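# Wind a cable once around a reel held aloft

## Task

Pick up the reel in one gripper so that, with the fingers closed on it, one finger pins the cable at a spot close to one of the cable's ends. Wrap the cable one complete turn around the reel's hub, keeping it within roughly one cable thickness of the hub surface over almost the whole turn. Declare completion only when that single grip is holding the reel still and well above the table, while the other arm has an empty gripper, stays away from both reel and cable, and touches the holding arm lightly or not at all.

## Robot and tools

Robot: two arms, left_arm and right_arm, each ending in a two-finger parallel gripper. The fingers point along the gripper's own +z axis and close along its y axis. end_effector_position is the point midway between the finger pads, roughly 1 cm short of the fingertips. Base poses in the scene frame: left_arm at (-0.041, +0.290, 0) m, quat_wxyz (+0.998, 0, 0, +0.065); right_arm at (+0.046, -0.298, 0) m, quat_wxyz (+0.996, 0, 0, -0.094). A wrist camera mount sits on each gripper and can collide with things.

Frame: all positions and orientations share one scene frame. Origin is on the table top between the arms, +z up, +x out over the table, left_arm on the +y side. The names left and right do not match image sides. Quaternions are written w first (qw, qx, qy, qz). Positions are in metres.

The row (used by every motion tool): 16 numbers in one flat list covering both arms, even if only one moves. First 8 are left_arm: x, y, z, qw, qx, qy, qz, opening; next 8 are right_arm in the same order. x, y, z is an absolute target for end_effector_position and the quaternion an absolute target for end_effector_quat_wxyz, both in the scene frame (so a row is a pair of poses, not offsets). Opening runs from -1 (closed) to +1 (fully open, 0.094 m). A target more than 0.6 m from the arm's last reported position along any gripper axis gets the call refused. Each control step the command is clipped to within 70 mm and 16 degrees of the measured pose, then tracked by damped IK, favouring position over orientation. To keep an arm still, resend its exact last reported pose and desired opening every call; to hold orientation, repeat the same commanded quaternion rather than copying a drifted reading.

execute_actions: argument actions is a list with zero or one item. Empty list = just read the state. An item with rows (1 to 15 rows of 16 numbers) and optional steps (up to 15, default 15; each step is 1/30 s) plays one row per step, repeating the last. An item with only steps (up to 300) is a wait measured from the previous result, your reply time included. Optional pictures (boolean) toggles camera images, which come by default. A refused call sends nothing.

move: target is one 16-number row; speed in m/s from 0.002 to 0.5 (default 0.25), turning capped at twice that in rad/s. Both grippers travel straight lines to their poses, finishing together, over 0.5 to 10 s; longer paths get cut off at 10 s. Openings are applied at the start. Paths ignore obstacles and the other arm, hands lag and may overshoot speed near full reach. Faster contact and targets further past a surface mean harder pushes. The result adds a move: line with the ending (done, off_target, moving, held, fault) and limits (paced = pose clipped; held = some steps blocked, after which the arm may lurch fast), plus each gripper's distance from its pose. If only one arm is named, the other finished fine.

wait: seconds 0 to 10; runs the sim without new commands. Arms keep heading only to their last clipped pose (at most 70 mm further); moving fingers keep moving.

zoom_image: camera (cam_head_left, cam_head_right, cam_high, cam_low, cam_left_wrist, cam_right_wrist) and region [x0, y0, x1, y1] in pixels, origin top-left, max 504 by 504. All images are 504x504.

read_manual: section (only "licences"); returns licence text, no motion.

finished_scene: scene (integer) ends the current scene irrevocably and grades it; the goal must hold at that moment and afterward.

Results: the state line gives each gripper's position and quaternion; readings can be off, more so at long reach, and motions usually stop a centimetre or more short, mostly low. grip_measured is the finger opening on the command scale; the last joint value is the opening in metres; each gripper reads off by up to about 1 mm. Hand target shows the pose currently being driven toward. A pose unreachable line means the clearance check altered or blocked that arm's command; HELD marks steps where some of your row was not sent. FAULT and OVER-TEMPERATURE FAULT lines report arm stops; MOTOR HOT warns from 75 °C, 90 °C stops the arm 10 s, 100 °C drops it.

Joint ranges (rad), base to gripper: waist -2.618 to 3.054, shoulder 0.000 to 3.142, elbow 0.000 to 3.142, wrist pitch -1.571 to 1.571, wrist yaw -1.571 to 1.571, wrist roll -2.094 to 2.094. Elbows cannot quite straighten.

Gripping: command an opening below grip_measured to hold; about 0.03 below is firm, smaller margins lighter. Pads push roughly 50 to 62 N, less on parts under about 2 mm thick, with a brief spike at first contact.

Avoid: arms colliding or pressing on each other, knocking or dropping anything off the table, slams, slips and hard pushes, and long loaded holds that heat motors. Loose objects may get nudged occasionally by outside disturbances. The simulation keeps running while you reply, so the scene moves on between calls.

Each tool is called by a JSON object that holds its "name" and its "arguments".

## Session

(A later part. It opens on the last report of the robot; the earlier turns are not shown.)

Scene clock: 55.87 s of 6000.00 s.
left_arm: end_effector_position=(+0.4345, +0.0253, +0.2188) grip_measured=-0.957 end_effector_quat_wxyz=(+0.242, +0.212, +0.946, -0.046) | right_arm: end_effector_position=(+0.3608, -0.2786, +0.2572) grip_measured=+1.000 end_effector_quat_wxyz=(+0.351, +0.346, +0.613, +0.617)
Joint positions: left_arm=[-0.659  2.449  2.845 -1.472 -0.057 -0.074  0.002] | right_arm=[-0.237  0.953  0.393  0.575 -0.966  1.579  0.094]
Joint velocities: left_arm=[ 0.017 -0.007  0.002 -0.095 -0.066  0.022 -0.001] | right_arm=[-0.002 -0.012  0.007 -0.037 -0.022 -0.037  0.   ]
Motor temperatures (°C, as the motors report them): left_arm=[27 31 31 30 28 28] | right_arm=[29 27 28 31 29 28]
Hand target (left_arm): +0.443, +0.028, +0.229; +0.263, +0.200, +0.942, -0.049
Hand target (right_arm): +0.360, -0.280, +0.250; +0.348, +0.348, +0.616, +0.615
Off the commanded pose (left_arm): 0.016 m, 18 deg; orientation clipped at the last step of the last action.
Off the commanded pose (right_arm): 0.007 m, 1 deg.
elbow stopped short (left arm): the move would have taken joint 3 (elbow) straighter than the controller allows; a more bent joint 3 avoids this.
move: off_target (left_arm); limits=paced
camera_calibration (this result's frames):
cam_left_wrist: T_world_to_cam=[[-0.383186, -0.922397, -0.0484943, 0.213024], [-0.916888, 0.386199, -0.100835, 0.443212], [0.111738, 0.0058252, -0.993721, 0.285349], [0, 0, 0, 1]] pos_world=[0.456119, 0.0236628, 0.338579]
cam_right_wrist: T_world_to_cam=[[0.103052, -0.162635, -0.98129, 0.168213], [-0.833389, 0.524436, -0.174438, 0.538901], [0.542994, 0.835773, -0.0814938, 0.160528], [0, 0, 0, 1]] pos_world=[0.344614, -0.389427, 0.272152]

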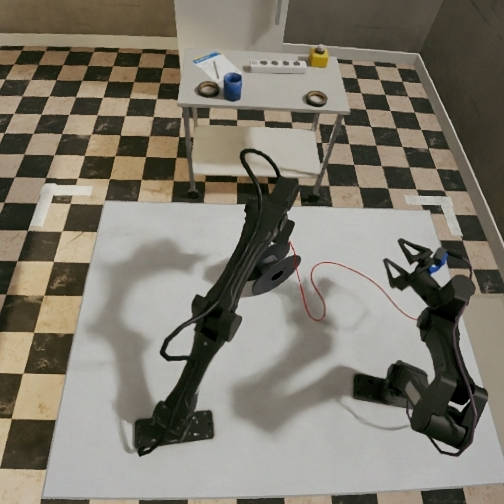

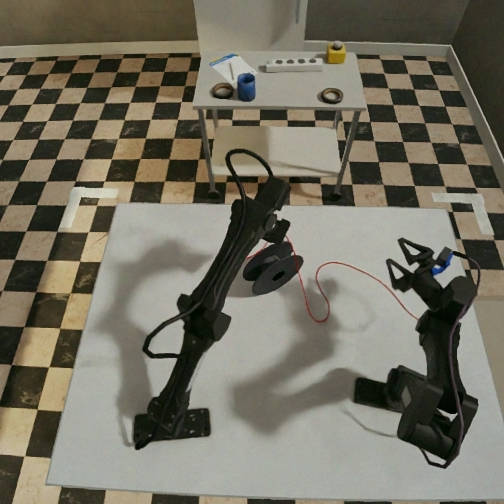

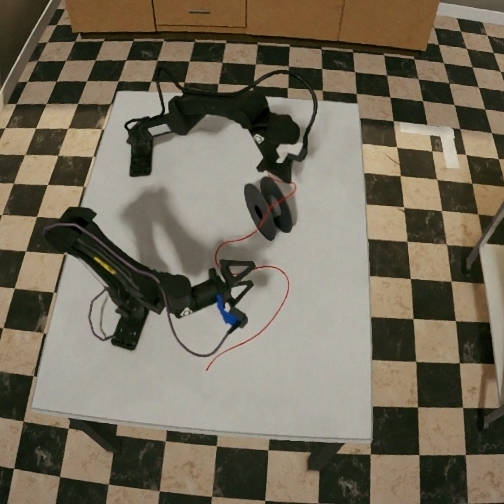

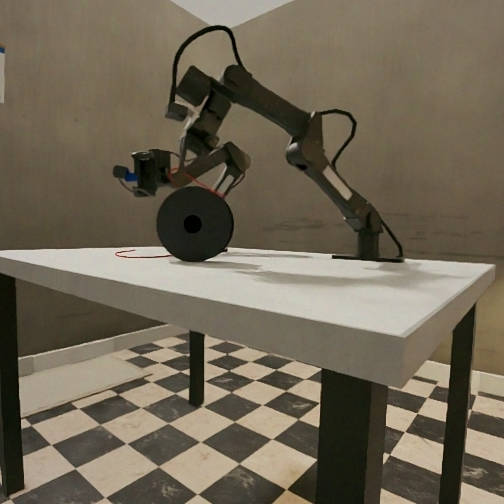

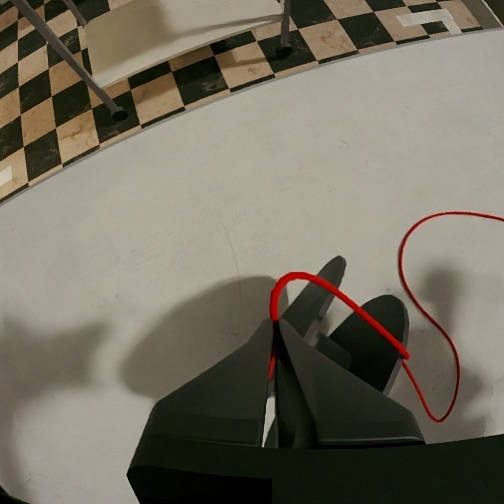

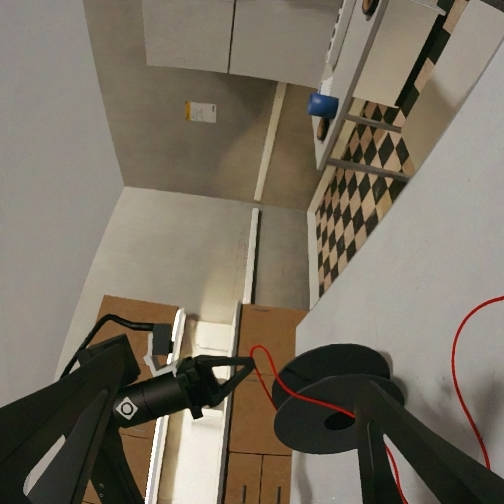

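{"name": "move", "arguments": {"target": [0.25,0.12,0.24,0.12,0.5,0.858,0,-1,0.36,-0.28,0.25,0.348,0.348,0.6155,0.6155,1], "speed": 0.2}}

{"name": "move", "arguments": {"target": [0.1,0.12,0.1,0,0.5,0.866,0,-1,0.33,-0.09,0.2,0.348,0.348,0.6155,0.6155,1], "speed": 0.2}}

{"name": "move", "arguments": {"target": [0.1,0.12,0.1,0,0.5,0.866,0,-1,0.345,-0.055,0.125,0.348,0.348,0.6155,0.6155,1], "speed": 0.1}}

Scene clock: 63.57 s of 6000.00 s.
left_arm: end_effector_position=(+0.2588, +0.1172, +0.2394) grip_measured=-0.957 end_effector_quat_wxyz=(+0.122, +0.498, +0.858, +0.002) | right_arm: end_effector_position=(+0.3608, -0.2786, +0.2572) grip_measured=+1.000 end_effector_quat_wxyz=(+0.351, +0.346, +0.613, +0.617)
Joint positions: left_arm=[-0.659  1.7    1.868 -1.493 -0.005  0.524  0.002] | right_arm=[-0.237  0.953  0.393  0.575 -0.966  1.581  0.094]
Joint velocities: left_arm=[ 0.022 -0.007  0.007 -0.007 -0.022  0.022 -0.   ] | right_arm=[-0.017  0.007 -0.002 -0.022  0.051 -0.007  0.   ]
Motor temperatures (°C, as the motors report them): left_arm=[27 32 31 31 28 28] | right_arm=[29 27 28 31 29 28]
Hand target (left_arm): +0.252, +0.123, +0.242; +0.120, +0.498, +0.859, +0.000
Hand target (right_arm): +0.360, -0.280, +0.250; +0.348, +0.348, +0.616, +0.615
Off the commanded pose (left_arm): 0.009 m, 0 deg.
Off the commanded pose (right_arm): 0.007 m, 1 deg.
move: done
camera_calibration (this result's frames):
cam_left_wrist: T_world_to_cam=[[-0.832596, -0.527328, -0.169435, 0.330493], [-0.552158, 0.814324, 0.178879, 0.0371867], [0.0436477, 0.242489, -0.969172, 0.308948], [0, 0, 0, 1]] pos_world=[0.282215, 0.0690797, 0.348769]
cam_right_wrist: T_world_to_cam=[[0.102284, -0.161349, -0.981583, 0.168923], [-0.833533, 0.524653, -0.173098, 0.538668], [0.542919, 0.835886, -0.0808259, 0.160415], [0, 0, 0, 1]] pos_world=[0.344627, -0.389447, 0.27202]

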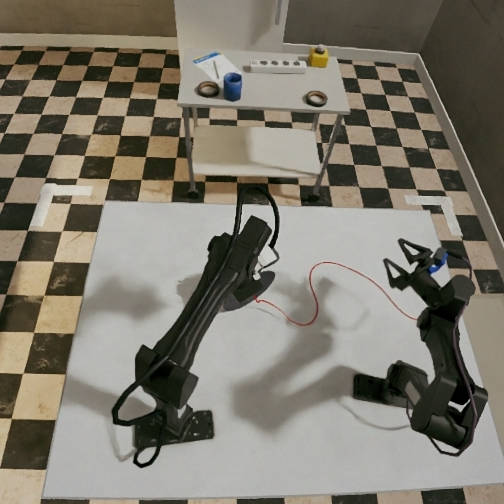

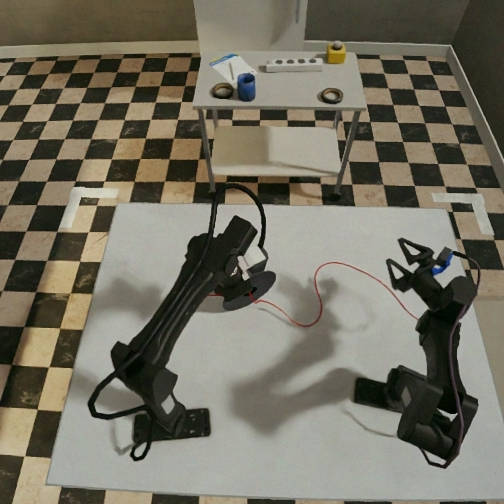

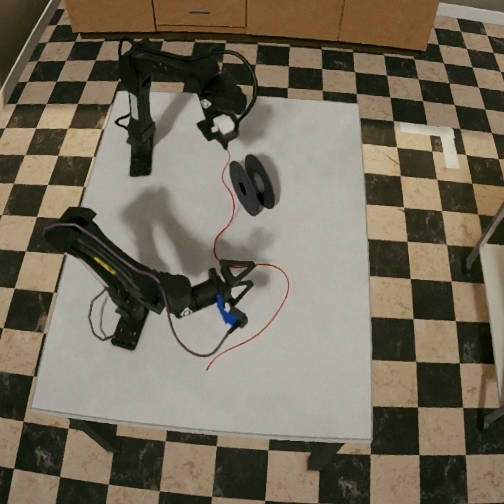

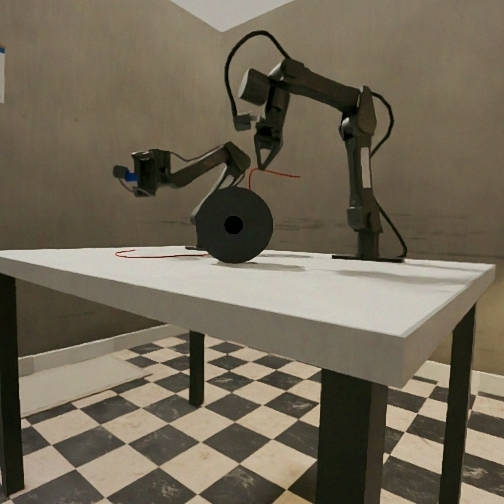

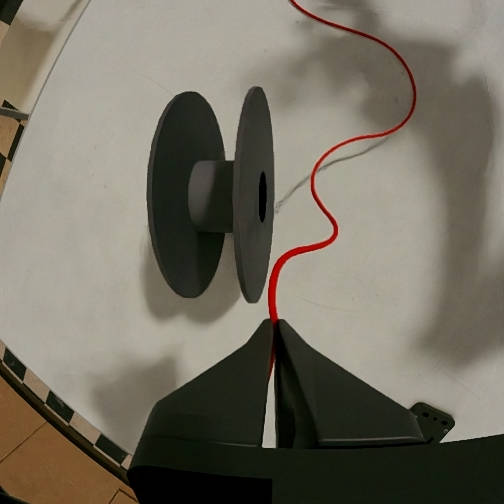

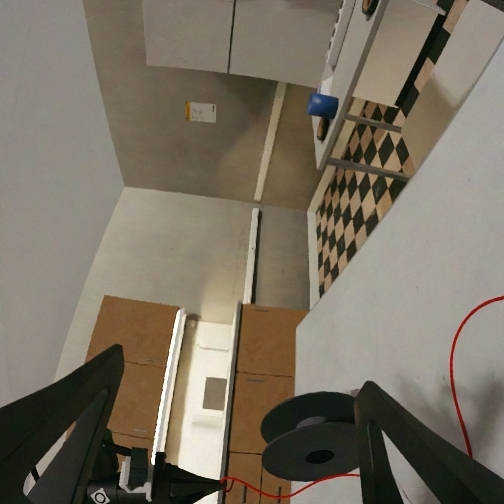

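Scene clock: 65.50 s of 6000.00 s.
left_arm: end_effector_position=(+0.1011, +0.1250, +0.0987) grip_measured=-0.957 end_effector_quat_wxyz=(-0.015, +0.497, +0.868, +0.007) | right_arm: end_effector_position=(+0.3326, -0.0917, +0.2111) grip_measured=+1.000 end_effector_quat_wxyz=(+0.342, +0.352, +0.600, +0.632)
Joint positions: left_arm=[-0.999  1.402  1.035 -1.237 -0.004  0.171  0.002] | right_arm=[0.889 1.122 0.227 0.928 0.156 1.601 0.094]
Joint velocities: left_arm=[ 0.007  0.002  0.002  0.022  0.007 -0.022  0.001] | right_arm=[ 0.002 -0.002  0.002  0.037 -0.037  0.037  0.   ]
Motor temperatures (°C, as the motors report them): left_arm=[27 32 31 31 28 28] | right_arm=[29 27 28 31 29 28]
Hand target (left_arm): +0.099, +0.123, +0.101; -0.002, +0.499, +0.867, +0.001
Hand target (right_arm): +0.331, -0.091, +0.202; +0.342, +0.354, +0.607, +0.624
Off the commanded pose (left_arm): 0.005 m, 2 deg.
Off the commanded pose (right_arm): 0.011 m, 3 deg.
move: off_target (right_arm)
camera_calibration (this result's frames):
cam_left_wrist: T_world_to_cam=[[-0.851155, -0.522655, -0.0486482, 0.168804], [-0.49279, 0.763702, 0.417033, -0.0542458], [-0.180812, 0.378933, -0.907588, 0.177149], [0, 0, 0, 1]] pos_world=[0.148977, 0.062526, 0.191613]
cam_right_wrist: T_world_to_cam=[[0.104074, -0.116613, -0.987709, 0.161465], [-0.836106, 0.527552, -0.150385, 0.405388], [0.538605, 0.841481, -0.0425967, 0.00967649], [0, 0, 0, 1]] pos_world=[0.316931, -0.203177, 0.220857]

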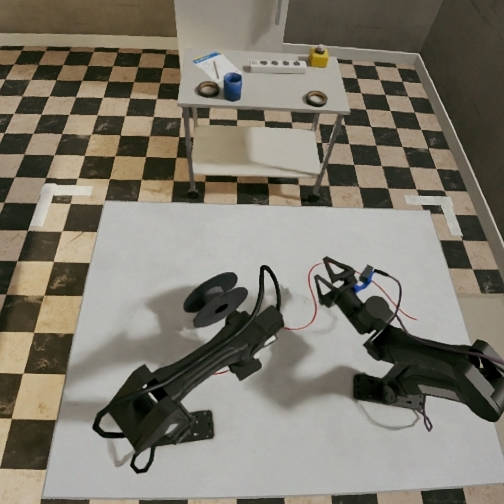

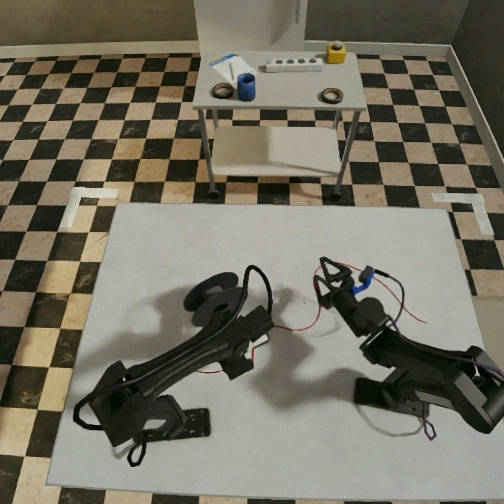

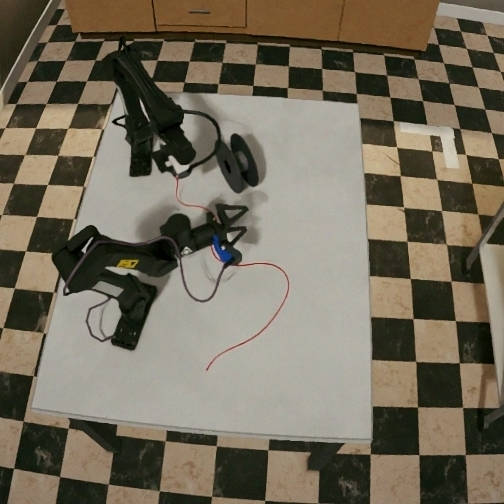

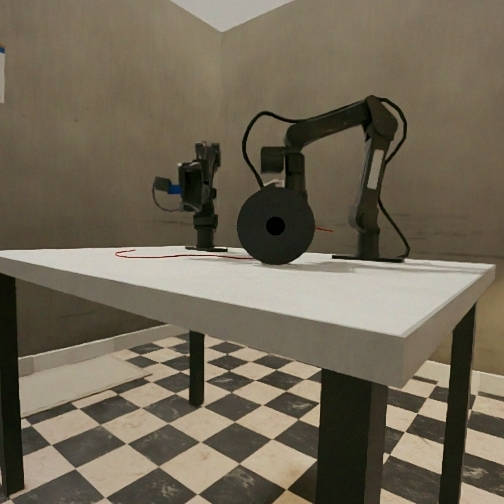

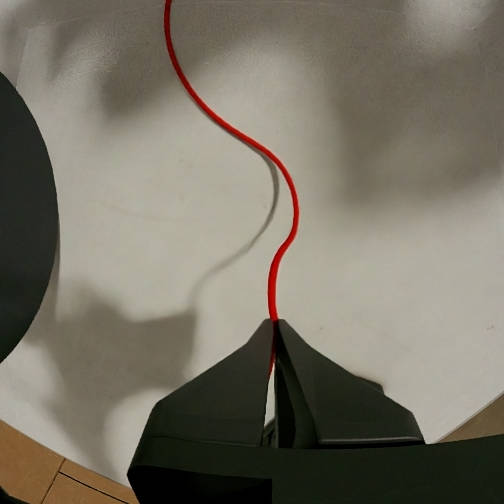

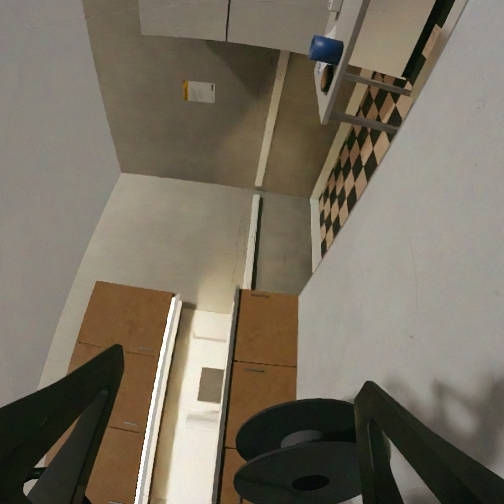

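Scene clock: 67.07 s of 6000.00 s.
left_arm: end_effector_position=(+0.1017, +0.1225, +0.0986) grip_measured=-0.957 end_effector_quat_wxyz=(-0.011, +0.498, +0.867, +0.006) | right_arm: end_effector_position=(+0.3446, -0.0574, +0.1243) grip_measured=+1.000 end_effector_quat_wxyz=(+0.338, +0.355, +0.618, +0.614)
Joint positions: left_arm=[-1.004  1.402  1.035 -1.228 -0.004  0.17   0.002] | right_arm=[0.978 1.815 0.219 1.579 0.244 1.593 0.094]
Joint velocities: left_arm=[ 0.002  0.012  0.007  0.037 -0.007 -0.051  0.   ] | right_arm=[ 0.007 -0.007 -0.007 -0.007 -0.007  0.022  0.   ]
Motor temperatures (°C, as the motors report them): left_arm=[27 32 31 31 28 28] | right_arm=[29 27 28 31 29 28]
Hand target (left_arm): +0.100, +0.120, +0.100; -0.000, +0.500, +0.866, -0.000
Hand target (right_arm): +0.346, -0.054, +0.125; +0.345, +0.350, +0.618, +0.613
Off the commanded pose (left_arm): 0.003 m, 1 deg.
Off the commanded pose (right_arm): 0.003 m, 1 deg.
joint sent to its limit (right arm) — the command would take joint 4 (wrist pitch) past its upper limit, so that joint was sent only as far as its limit.
move: done
camera_calibration (this result's frames):
cam_left_wrist: T_world_to_cam=[[-0.852652, -0.520074, -0.0500708, 0.167962], [-0.492612, 0.768275, 0.408762, -0.051787], [-0.174119, 0.373198, -0.911266, 0.178525], [0, 0, 0, 1]] pos_world=[0.148787, 0.060514, 0.192263]
cam_right_wrist: T_world_to_cam=[[0.0713727, -0.155861, -0.985197, 0.0871795], [-0.841344, 0.521132, -0.143396, 0.384815], [0.535767, 0.839124, -0.0939383, -0.0221181], [0, 0, 0, 1]] pos_world=[0.329389, -0.168391, 0.138992]

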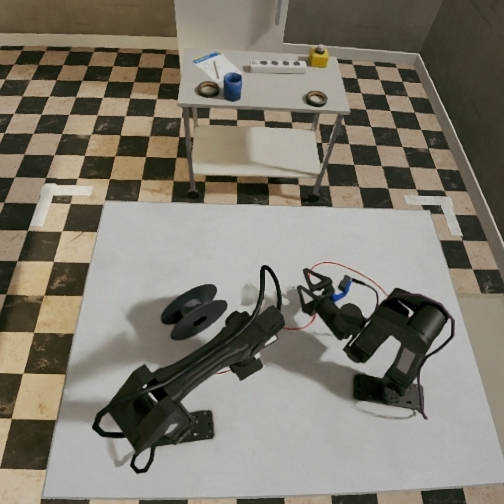

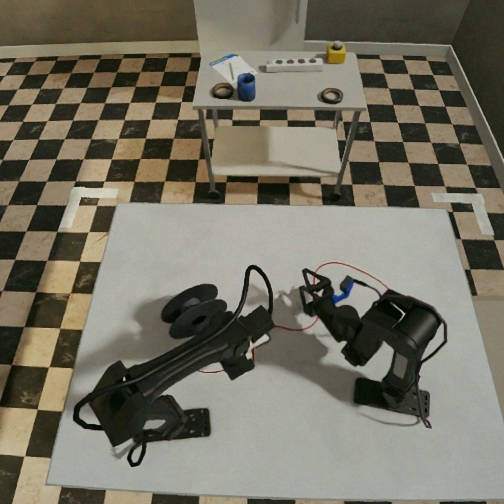

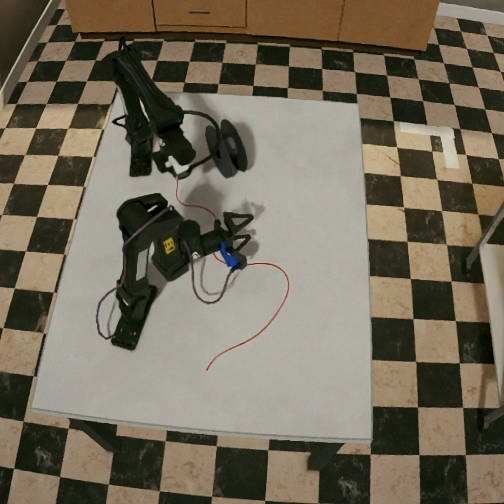

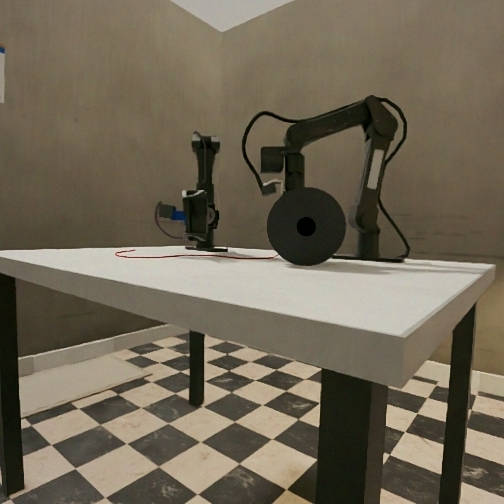

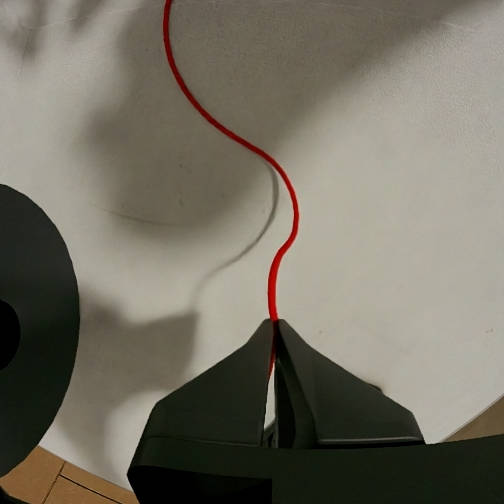

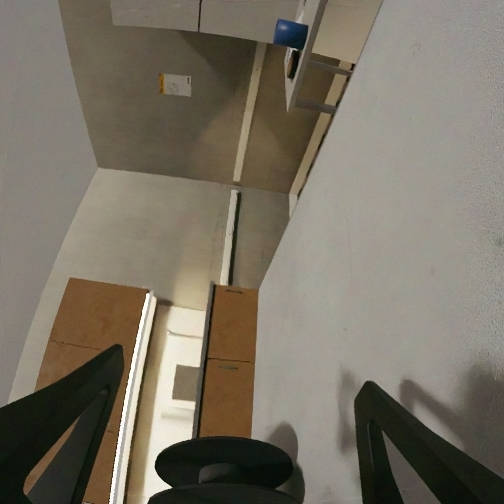

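{"name": "move", "arguments": {"target": [0.08,0.3,0.24,0.1,0.1,0.99,0,-1,0.33,-0.09,0.2,0.348,0.348,0.6155,0.6155,1], "speed": 0.4}}

Scene clock: 72.17 s of 6000.00 s.
left_arm: end_effector_position=(+0.0881, +0.3017, +0.2317) grip_measured=-0.957 end_effector_quat_wxyz=(+0.219, +0.096, +0.970, +0.034) | right_arm: end_effector_position=(+0.3277, -0.0900, +0.1923) grip_measured=+1.000 end_effector_quat_wxyz=(+0.342, +0.355, +0.617, +0.614)
Joint positions: left_arm=[-0.006  0.744  1.183 -1.563  0.03   0.315  0.002] | right_arm=[0.92  1.146 0.199 0.936 0.191 1.586 0.094]
Joint velocities: left_arm=[ 0.012 -0.012 -0.012 -0.11  -0.037  0.051  0.   ] | right_arm=[-0.012 -0.022 -0.007  0.022  0.066  0.066  0.   ]
Motor temperatures (°C, as the motors report them): left_arm=[27 31 31 30 28 28] | right_arm=[29 27 28 32 29 28]
Hand target (left_arm): +0.085, +0.301, +0.240; +0.233, +0.096, +0.967, +0.035
Hand target (right_arm): +0.329, -0.091, +0.200; +0.349, +0.347, +0.615, +0.616
Off the commanded pose (left_arm): 0.012 m, 14 deg.
Off the commanded pose (right_arm): 0.008 m, 1 deg.
joint sent to its limit (left arm) — the command would take joint 4 (wrist pitch) past its lower limit, so that joint was sent only as far as its limit.
move: off_target (left_arm)
camera_calibration (this result's frames):
cam_left_wrist: T_world_to_cam=[[-0.130836, -0.980887, -0.144025, 0.353441], [-0.989542, 0.138105, -0.0416419, 0.087702], [0.0607366, 0.137071, -0.988697, 0.299053], [0, 0, 0, 1]] pos_world=[0.114864, 0.293582, 0.35023]
cam_right_wrist: T_world_to_cam=[[0.0772575, -0.158457, -0.984339, 0.147995], [-0.837599, 0.525206, -0.150287, 0.397861], [0.540794, 0.836092, -0.0921476, 0.0184492], [0, 0, 0, 1]] pos_world=[0.311837, -0.200933, 0.20717]

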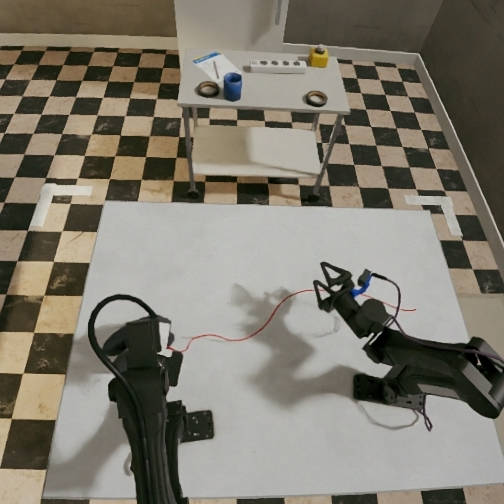

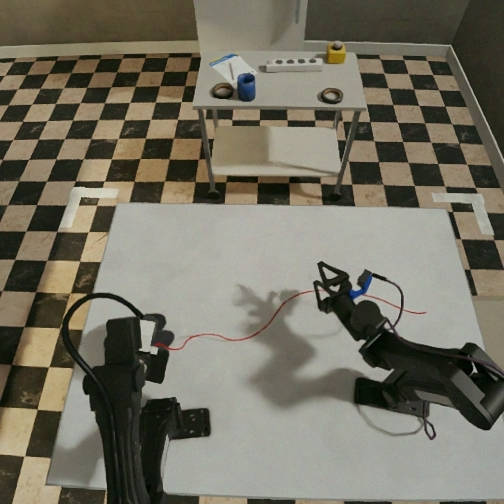

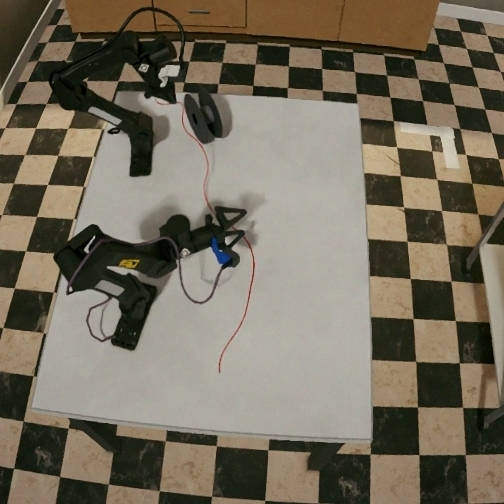

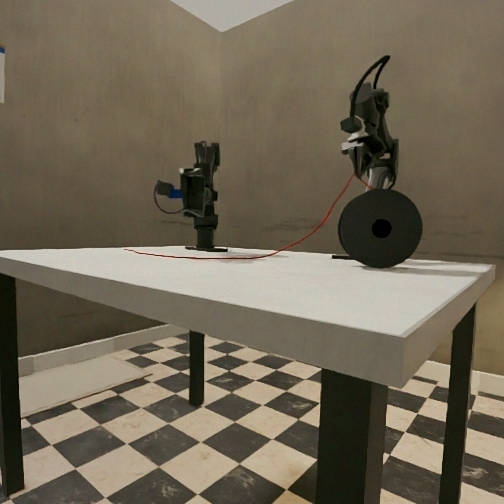

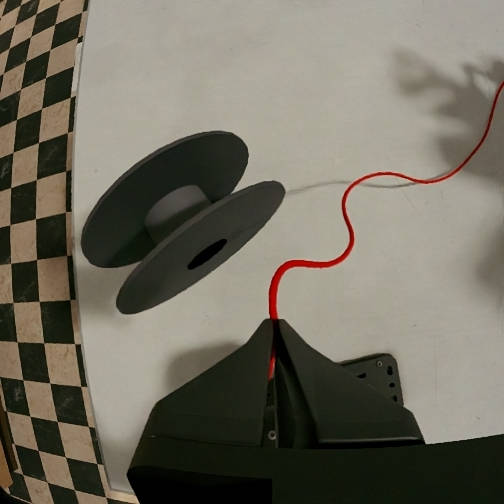

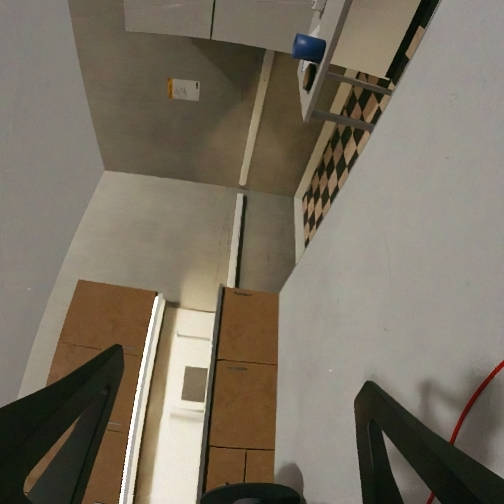

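{"name": "execute_actions", "arguments": {"actions": [{"rows":[[0.1,0.42,0.23,0.1,-0.5,0.86,0,-1,0.33,-0.09,0.2,0.348,0.348,0.6155,0.6155,1],[0.1,0.5,0.23,0.1,-0.5,0.86,0,-1,0.33,-0.09,0.2,0.348,0.348,0.6155,0.6155,1]]}], "pictures": false}}

{"name": "move", "arguments": {"target": [0.12,0.55,0.1,0,-0.5,0.866,0,-1,0.33,-0.09,0.2,0.348,0.348,0.6155,0.6155,1], "speed": 0.5}}

Scene clock: 75.93 s of 6000.00 s.
left_arm: end_effector_position=(+0.1015, +0.5063, +0.2128) grip_measured=-0.957 end_effector_quat_wxyz=(+0.089, -0.458, +0.884, +0.012) | right_arm: end_effector_position=(+0.3276, -0.0900, +0.1919) grip_measured=+1.000 end_effector_quat_wxyz=(+0.342, +0.355, +0.617, +0.613)
Joint positions: left_arm=[ 0.907  1.412  1.487 -1.481  0.075  0.075  0.002] | right_arm=[0.92  1.146 0.199 0.935 0.19  1.586 0.094]
Joint velocities: left_arm=[-0.007  0.232  0.168 -0.007  0.183 -0.535  0.   ] | right_arm=[-0.007 -0.007 -0.002 -0.007 -0.11  -0.007  0.   ]
Motor temperatures (°C, as the motors report them): left_arm=[27 31 31 30 28 28] | right_arm=[29 27 28 32 29 28]
Hand target (left_arm): +0.105, +0.502, +0.229; +0.108, -0.498, +0.860, -0.001
Hand target (right_arm): +0.330, -0.090, +0.200; +0.348, +0.348, +0.615, +0.616
Off the commanded pose (left_arm): 0.018 m, 6 deg.
Off the commanded pose (right_arm): 0.008 m, 1 deg.
Steps of this call (steps 1 to 98: nothing new was sent; steps 99 to 113: all 15 steps of this action). Readings (end_effector_position):
99: left_arm (+0.0876, +0.3096, +0.2312) | right_arm (+0.3276, -0.0900, +0.1919)
100: left_arm (+0.0852, +0.3278, +0.2302) | right_arm (+0.3276, -0.0900, +0.1919)
102: left_arm (+0.0778, +0.3626, +0.2257) | right_arm (+0.3276, -0.0900, +0.1919)
106: left_arm (+0.0709, +0.4282, +0.2178) | right_arm (+0.3276, -0.0900, +0.1919)
113: the state above

Scene clock: 77.47 s of 6000.00 s.
left_arm: end_effector_position=(+0.1172, +0.5471, +0.0959) grip_measured=-0.957 end_effector_quat_wxyz=(-0.011, -0.502, +0.864, -0.010) | right_arm: end_effector_position=(+0.3276, -0.0900, +0.1919) grip_measured=+1.000 end_effector_quat_wxyz=(+0.342, +0.355, +0.617, +0.614)
Joint positions: left_arm=[ 0.891  1.719  1.338 -1.217  0.007 -0.032  0.002] | right_arm=[0.92  1.146 0.199 0.935 0.19  1.587 0.094]
Joint velocities: left_arm=[-0.007 -0.002  0.007 -0.022  0.037 -0.037 -0.   ] | right_arm=[ 0.012 -0.012 -0.017 -0.037  0.007  0.007  0.   ]
Motor temperatures (°C, as the motors report them): left_arm=[27 31 31 30 28 28] | right_arm=[29 27 28 32 29 28]
Hand target (left_arm): +0.121, +0.550, +0.099; -0.000, -0.501, +0.866, +0.000
Hand target (right_arm): +0.330, -0.090, +0.200; +0.348, +0.348, +0.615, +0.616
Off the commanded pose (left_arm): 0.006 m, 2 deg.
Off the commanded pose (right_arm): 0.008 m, 1 deg.
move: done
camera_calibration (this result's frames):
cam_left_wrist: T_world_to_cam=[[0.878019, -0.476559, -0.0444336, 0.174718], [-0.418377, -0.809271, 0.41236, 0.484783], [-0.232473, -0.34347, -0.909937, 0.419053], [0, 0, 0, 1]] pos_world=[0.146835, 0.619516, 0.18917]
cam_right_wrist: T_world_to_cam=[[0.0758085, -0.158784, -0.984399, 0.148095], [-0.838024, 0.52484, -0.149193, 0.39764], [0.540341, 0.83626, -0.0932771, 0.01877], [0, 0, 0, 1]] pos_world=[0.311863, -0.200879, 0.20686]

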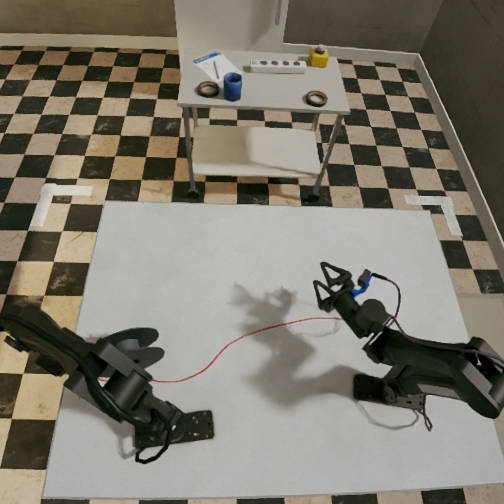

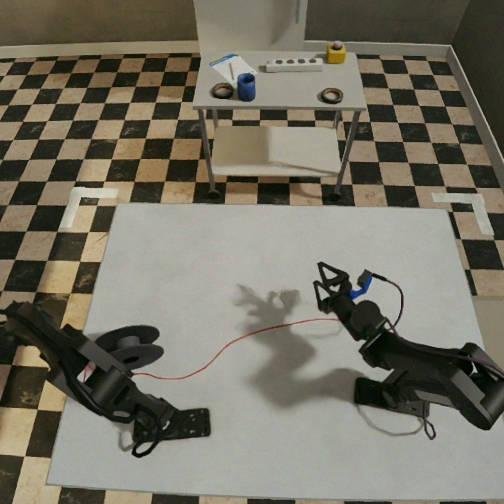

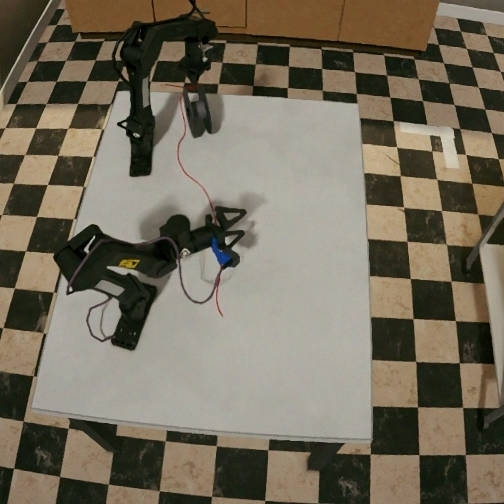

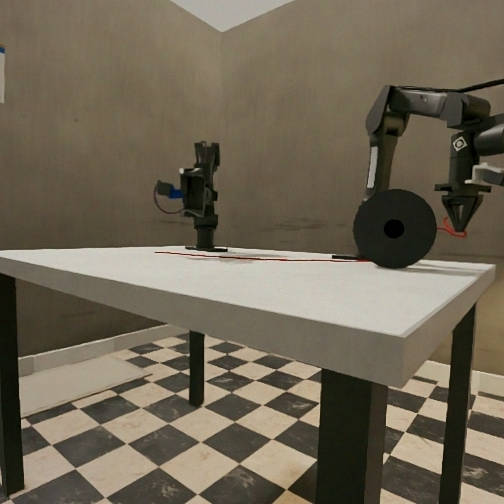

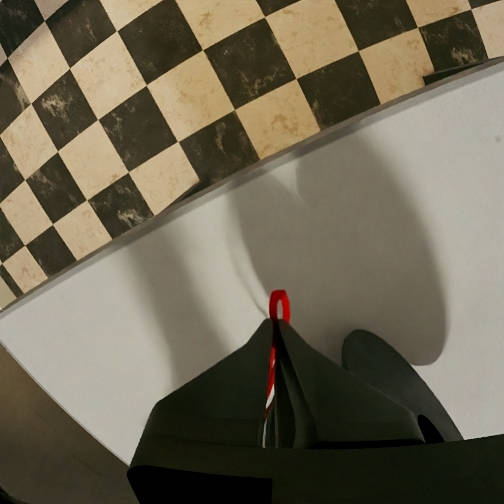

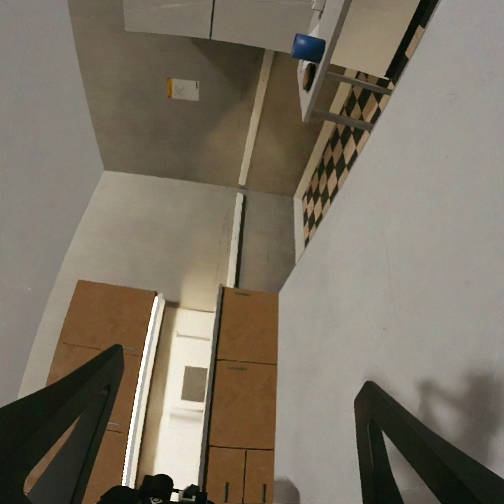

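{"name": "execute_actions", "arguments": {"actions": []}}

{"name": "zoom_image", "arguments": {"camera": "cam_head_right", "region": [40,290,200,420]}}

{"name": "zoom_image", "arguments": {"camera": "cam_high", "region": [130,40,270,160]}}

Scene clock: 81.10 s of 6000.00 s.
left_arm: end_effector_position=(+0.1174, +0.5475, +0.0959) grip_measured=-0.957 end_effector_quat_wxyz=(-0.010, -0.503, +0.864, -0.009) | right_arm: end_effector_position=(+0.3276, -0.0900, +0.1919) grip_measured=+1.000 end_effector_quat_wxyz=(+0.342, +0.355, +0.617, +0.614)
Joint positions: left_arm=[ 0.891  1.719  1.338 -1.215  0.006 -0.032  0.002] | right_arm=[0.92  1.146 0.199 0.935 0.19  1.587 0.094]
Joint velocities: left_arm=[ 0.007 -0.012 -0.007 -0.081 -0.051  0.022 -0.   ] | right_arm=[ 0.007  0.007 -0.007 -0.022 -0.022 -0.081  0.   ]
Motor temperatures (°C, as the motors report them): left_arm=[27 31 31 30 28 28] | right_arm=[29 27 29 32 29 28]
Hand target (left_arm): +0.121, +0.550, +0.099; +0.000, -0.501, +0.866, +0.000
Hand target (right_arm): +0.330, -0.090, +0.200; +0.348, +0.348, +0.615, +0.616
Off the commanded pose (left_arm): 0.005 m, 2 deg.
Off the commanded pose (right_arm): 0.008 m, 1 deg.
Steps of this call (steps 1 to 109: nothing new was sent). Readings (end_effector_position):
1: left_arm (+0.1172, +0.5472, +0.0959) | right_arm (+0.3276, -0.0900, +0.1919)
2: left_arm (+0.1172, +0.5473, +0.0959) | right_arm (+0.3276, -0.0900, +0.1919)
4: left_arm (+0.1173, +0.5474, +0.0959) | right_arm (+0.3276, -0.0900, +0.1919)
8: left_arm (+0.1173, +0.5475, +0.0959) | right_arm (+0.3276, -0.0900, +0.1919)
109: the state above
camera_calibration (this result's frames):
cam_left_wrist: T_world_to_cam=[[0.878225, -0.476152, -0.044724, 0.174541], [-0.418349, -0.810179, 0.410603, 0.485886], [-0.231743, -0.341891, -0.910717, 0.418361], [0, 0, 0, 1]] pos_world=[0.146936, 0.619796, 0.189308]
cam_right_wrist: T_world_to_cam=[[0.0758085, -0.158784, -0.984399, 0.148095], [-0.838024, 0.52484, -0.149193, 0.39764], [0.540341, 0.83626, -0.0932771, 0.01877], [0, 0, 0, 1]] pos_world=[0.311863, -0.200879, 0.20686]

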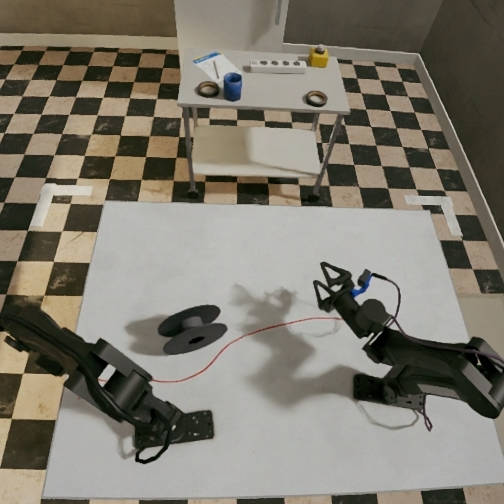

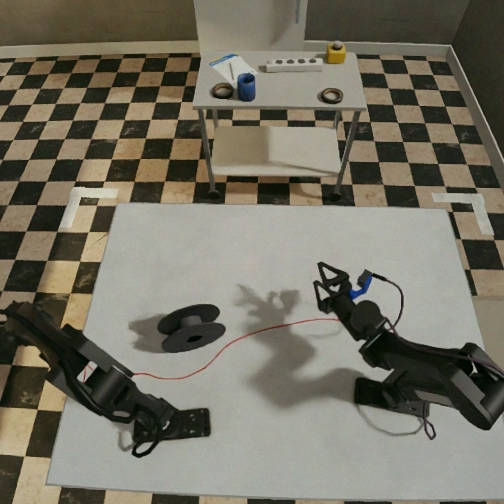

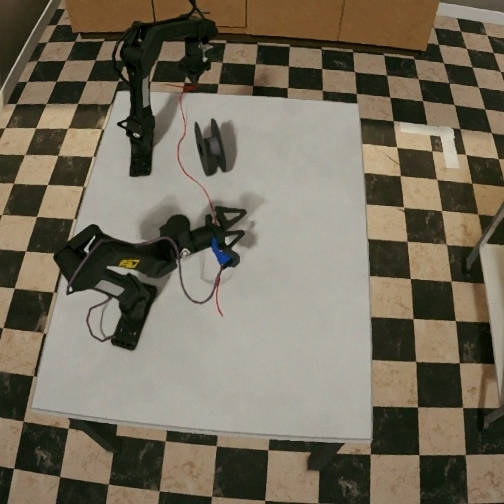

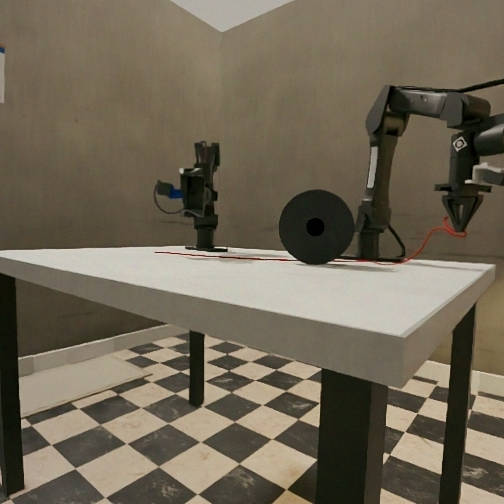

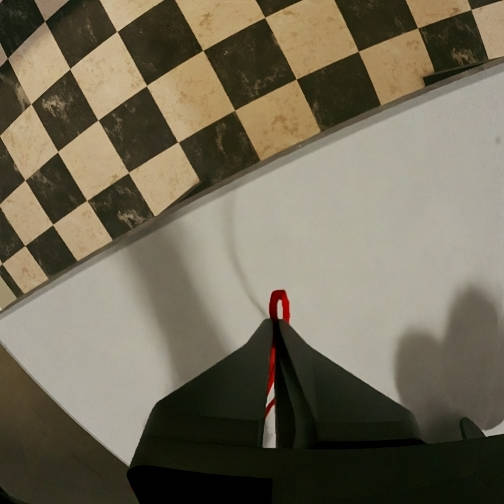

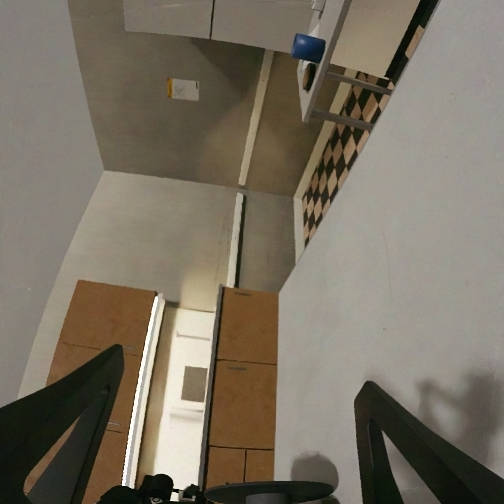

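Region (40, 290, 200, 420) of cam_head_right's 504x504 image, scaled by 3.150, with more detail than that image has; it fills the top 410 rows of this view, and the rest is white.

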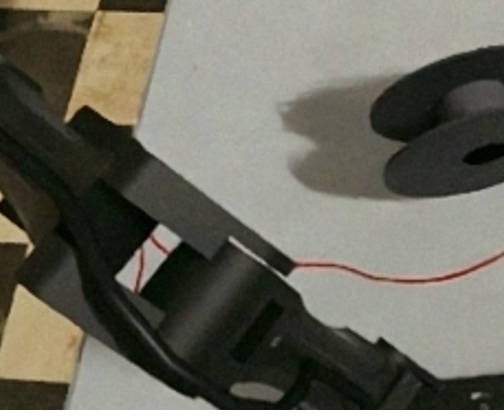

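Region (130, 40, 270, 160) of cam_high's 504x504 image, scaled by 3.600, with more detail than that image has; it fills the top 432 rows of this view, and the rest is white.

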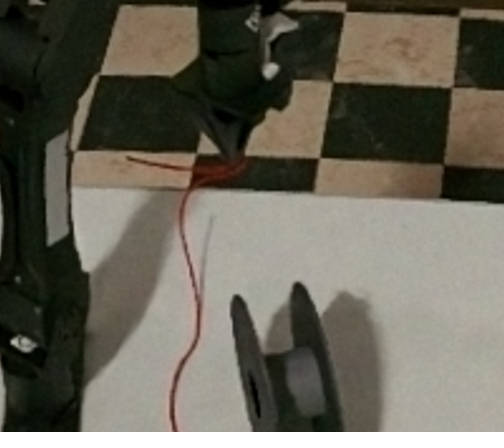

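{"name": "move", "arguments": {"target": [0.12,0.5,0.1,0,-0.5,0.866,0,-1,0.41,-0.2,0.07,0,-0.824,0.566,0,1], "speed": 0.5}}

Scene clock: 88.83 s of 6000.00 s.
left_arm: end_effector_position=(+0.1182, +0.5011, +0.0975) grip_measured=-0.957 end_effector_quat_wxyz=(-0.011, -0.502, +0.865, -0.008) | right_arm: end_effector_position=(+0.4151, -0.2000, +0.0709) grip_measured=+1.000 end_effector_quat_wxyz=(-0.003, +0.825, -0.565, +0.002)
Joint positions: left_arm=[ 0.796  1.577  1.19  -1.211  0.006 -0.125  0.002] | right_arm=[ 0.446  2.003  1.608 -1.168 -0.001 -1.685  0.094]
Joint velocities: left_arm=[ 0.002 -0.002  0.002 -0.022  0.037  0.051  0.   ] | right_arm=[-0.007  0.002  0.002  0.022  0.007  0.037  0.   ]
Motor temperatures (°C, as the motors report them): left_arm=[27 31 30 30 28 28] | right_arm=[29 28 29 32 29 28]
Hand target (left_arm): +0.119, +0.500, +0.100; -0.001, -0.500, +0.866, -0.001
Hand target (right_arm): +0.414, -0.199, +0.067; +0.002, +0.829, -0.559, +0.001
Off the commanded pose (left_arm): 0.003 m, 2 deg.
Off the commanded pose (right_arm): 0.005 m, 0 deg.
move: done; limits=paced
camera_calibration (this result's frames):
cam_left_wrist: T_world_to_cam=[[0.877151, -0.477873, -0.047373, 0.153031], [-0.418595, -0.809212, 0.412254, 0.447322], [-0.23534, -0.341779, -0.909836, 0.404387], [0, 0, 0, 1]] pos_world=[0.148184, 0.573319, 0.190765]
cam_right_wrist: T_world_to_cam=[[0.847002, 0.531474, 0.0111242, -0.247768], [0.470994, -0.75999, 0.44786, -0.332093], [0.24648, -0.374099, -0.894034, -0.0110526], [0, 0, 0, 1]] pos_world=[0.368998, -0.12484, 0.141606]

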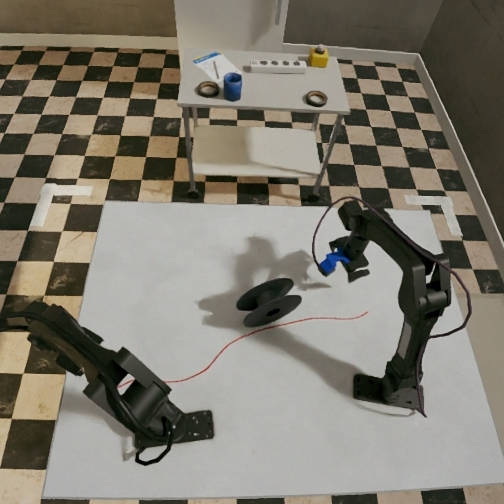

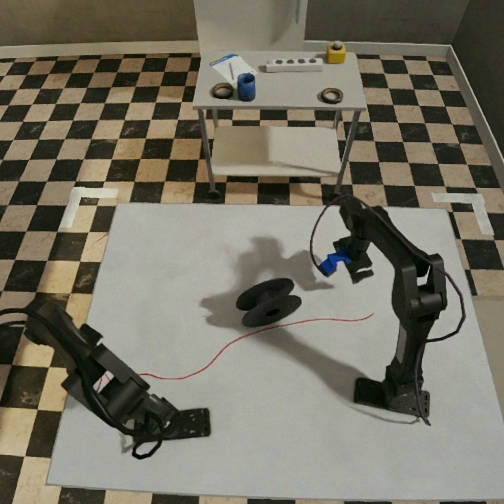

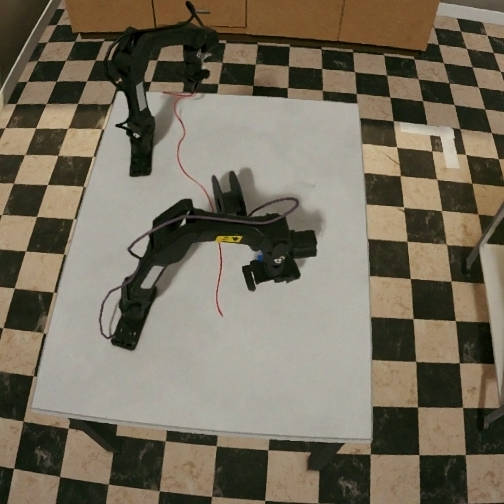

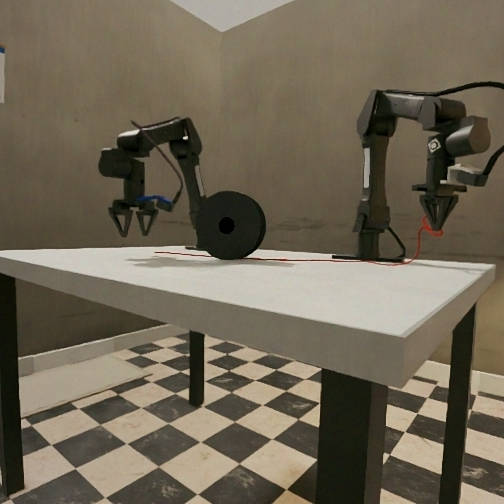

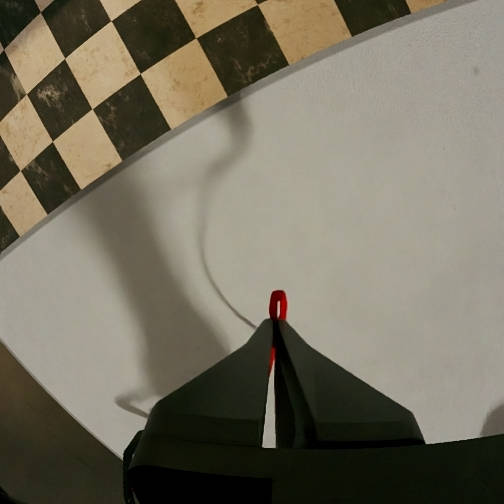

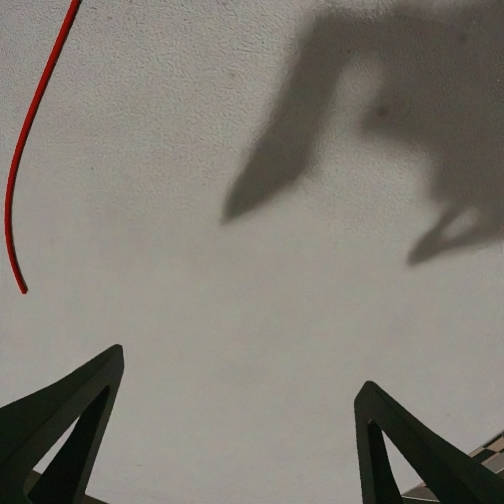

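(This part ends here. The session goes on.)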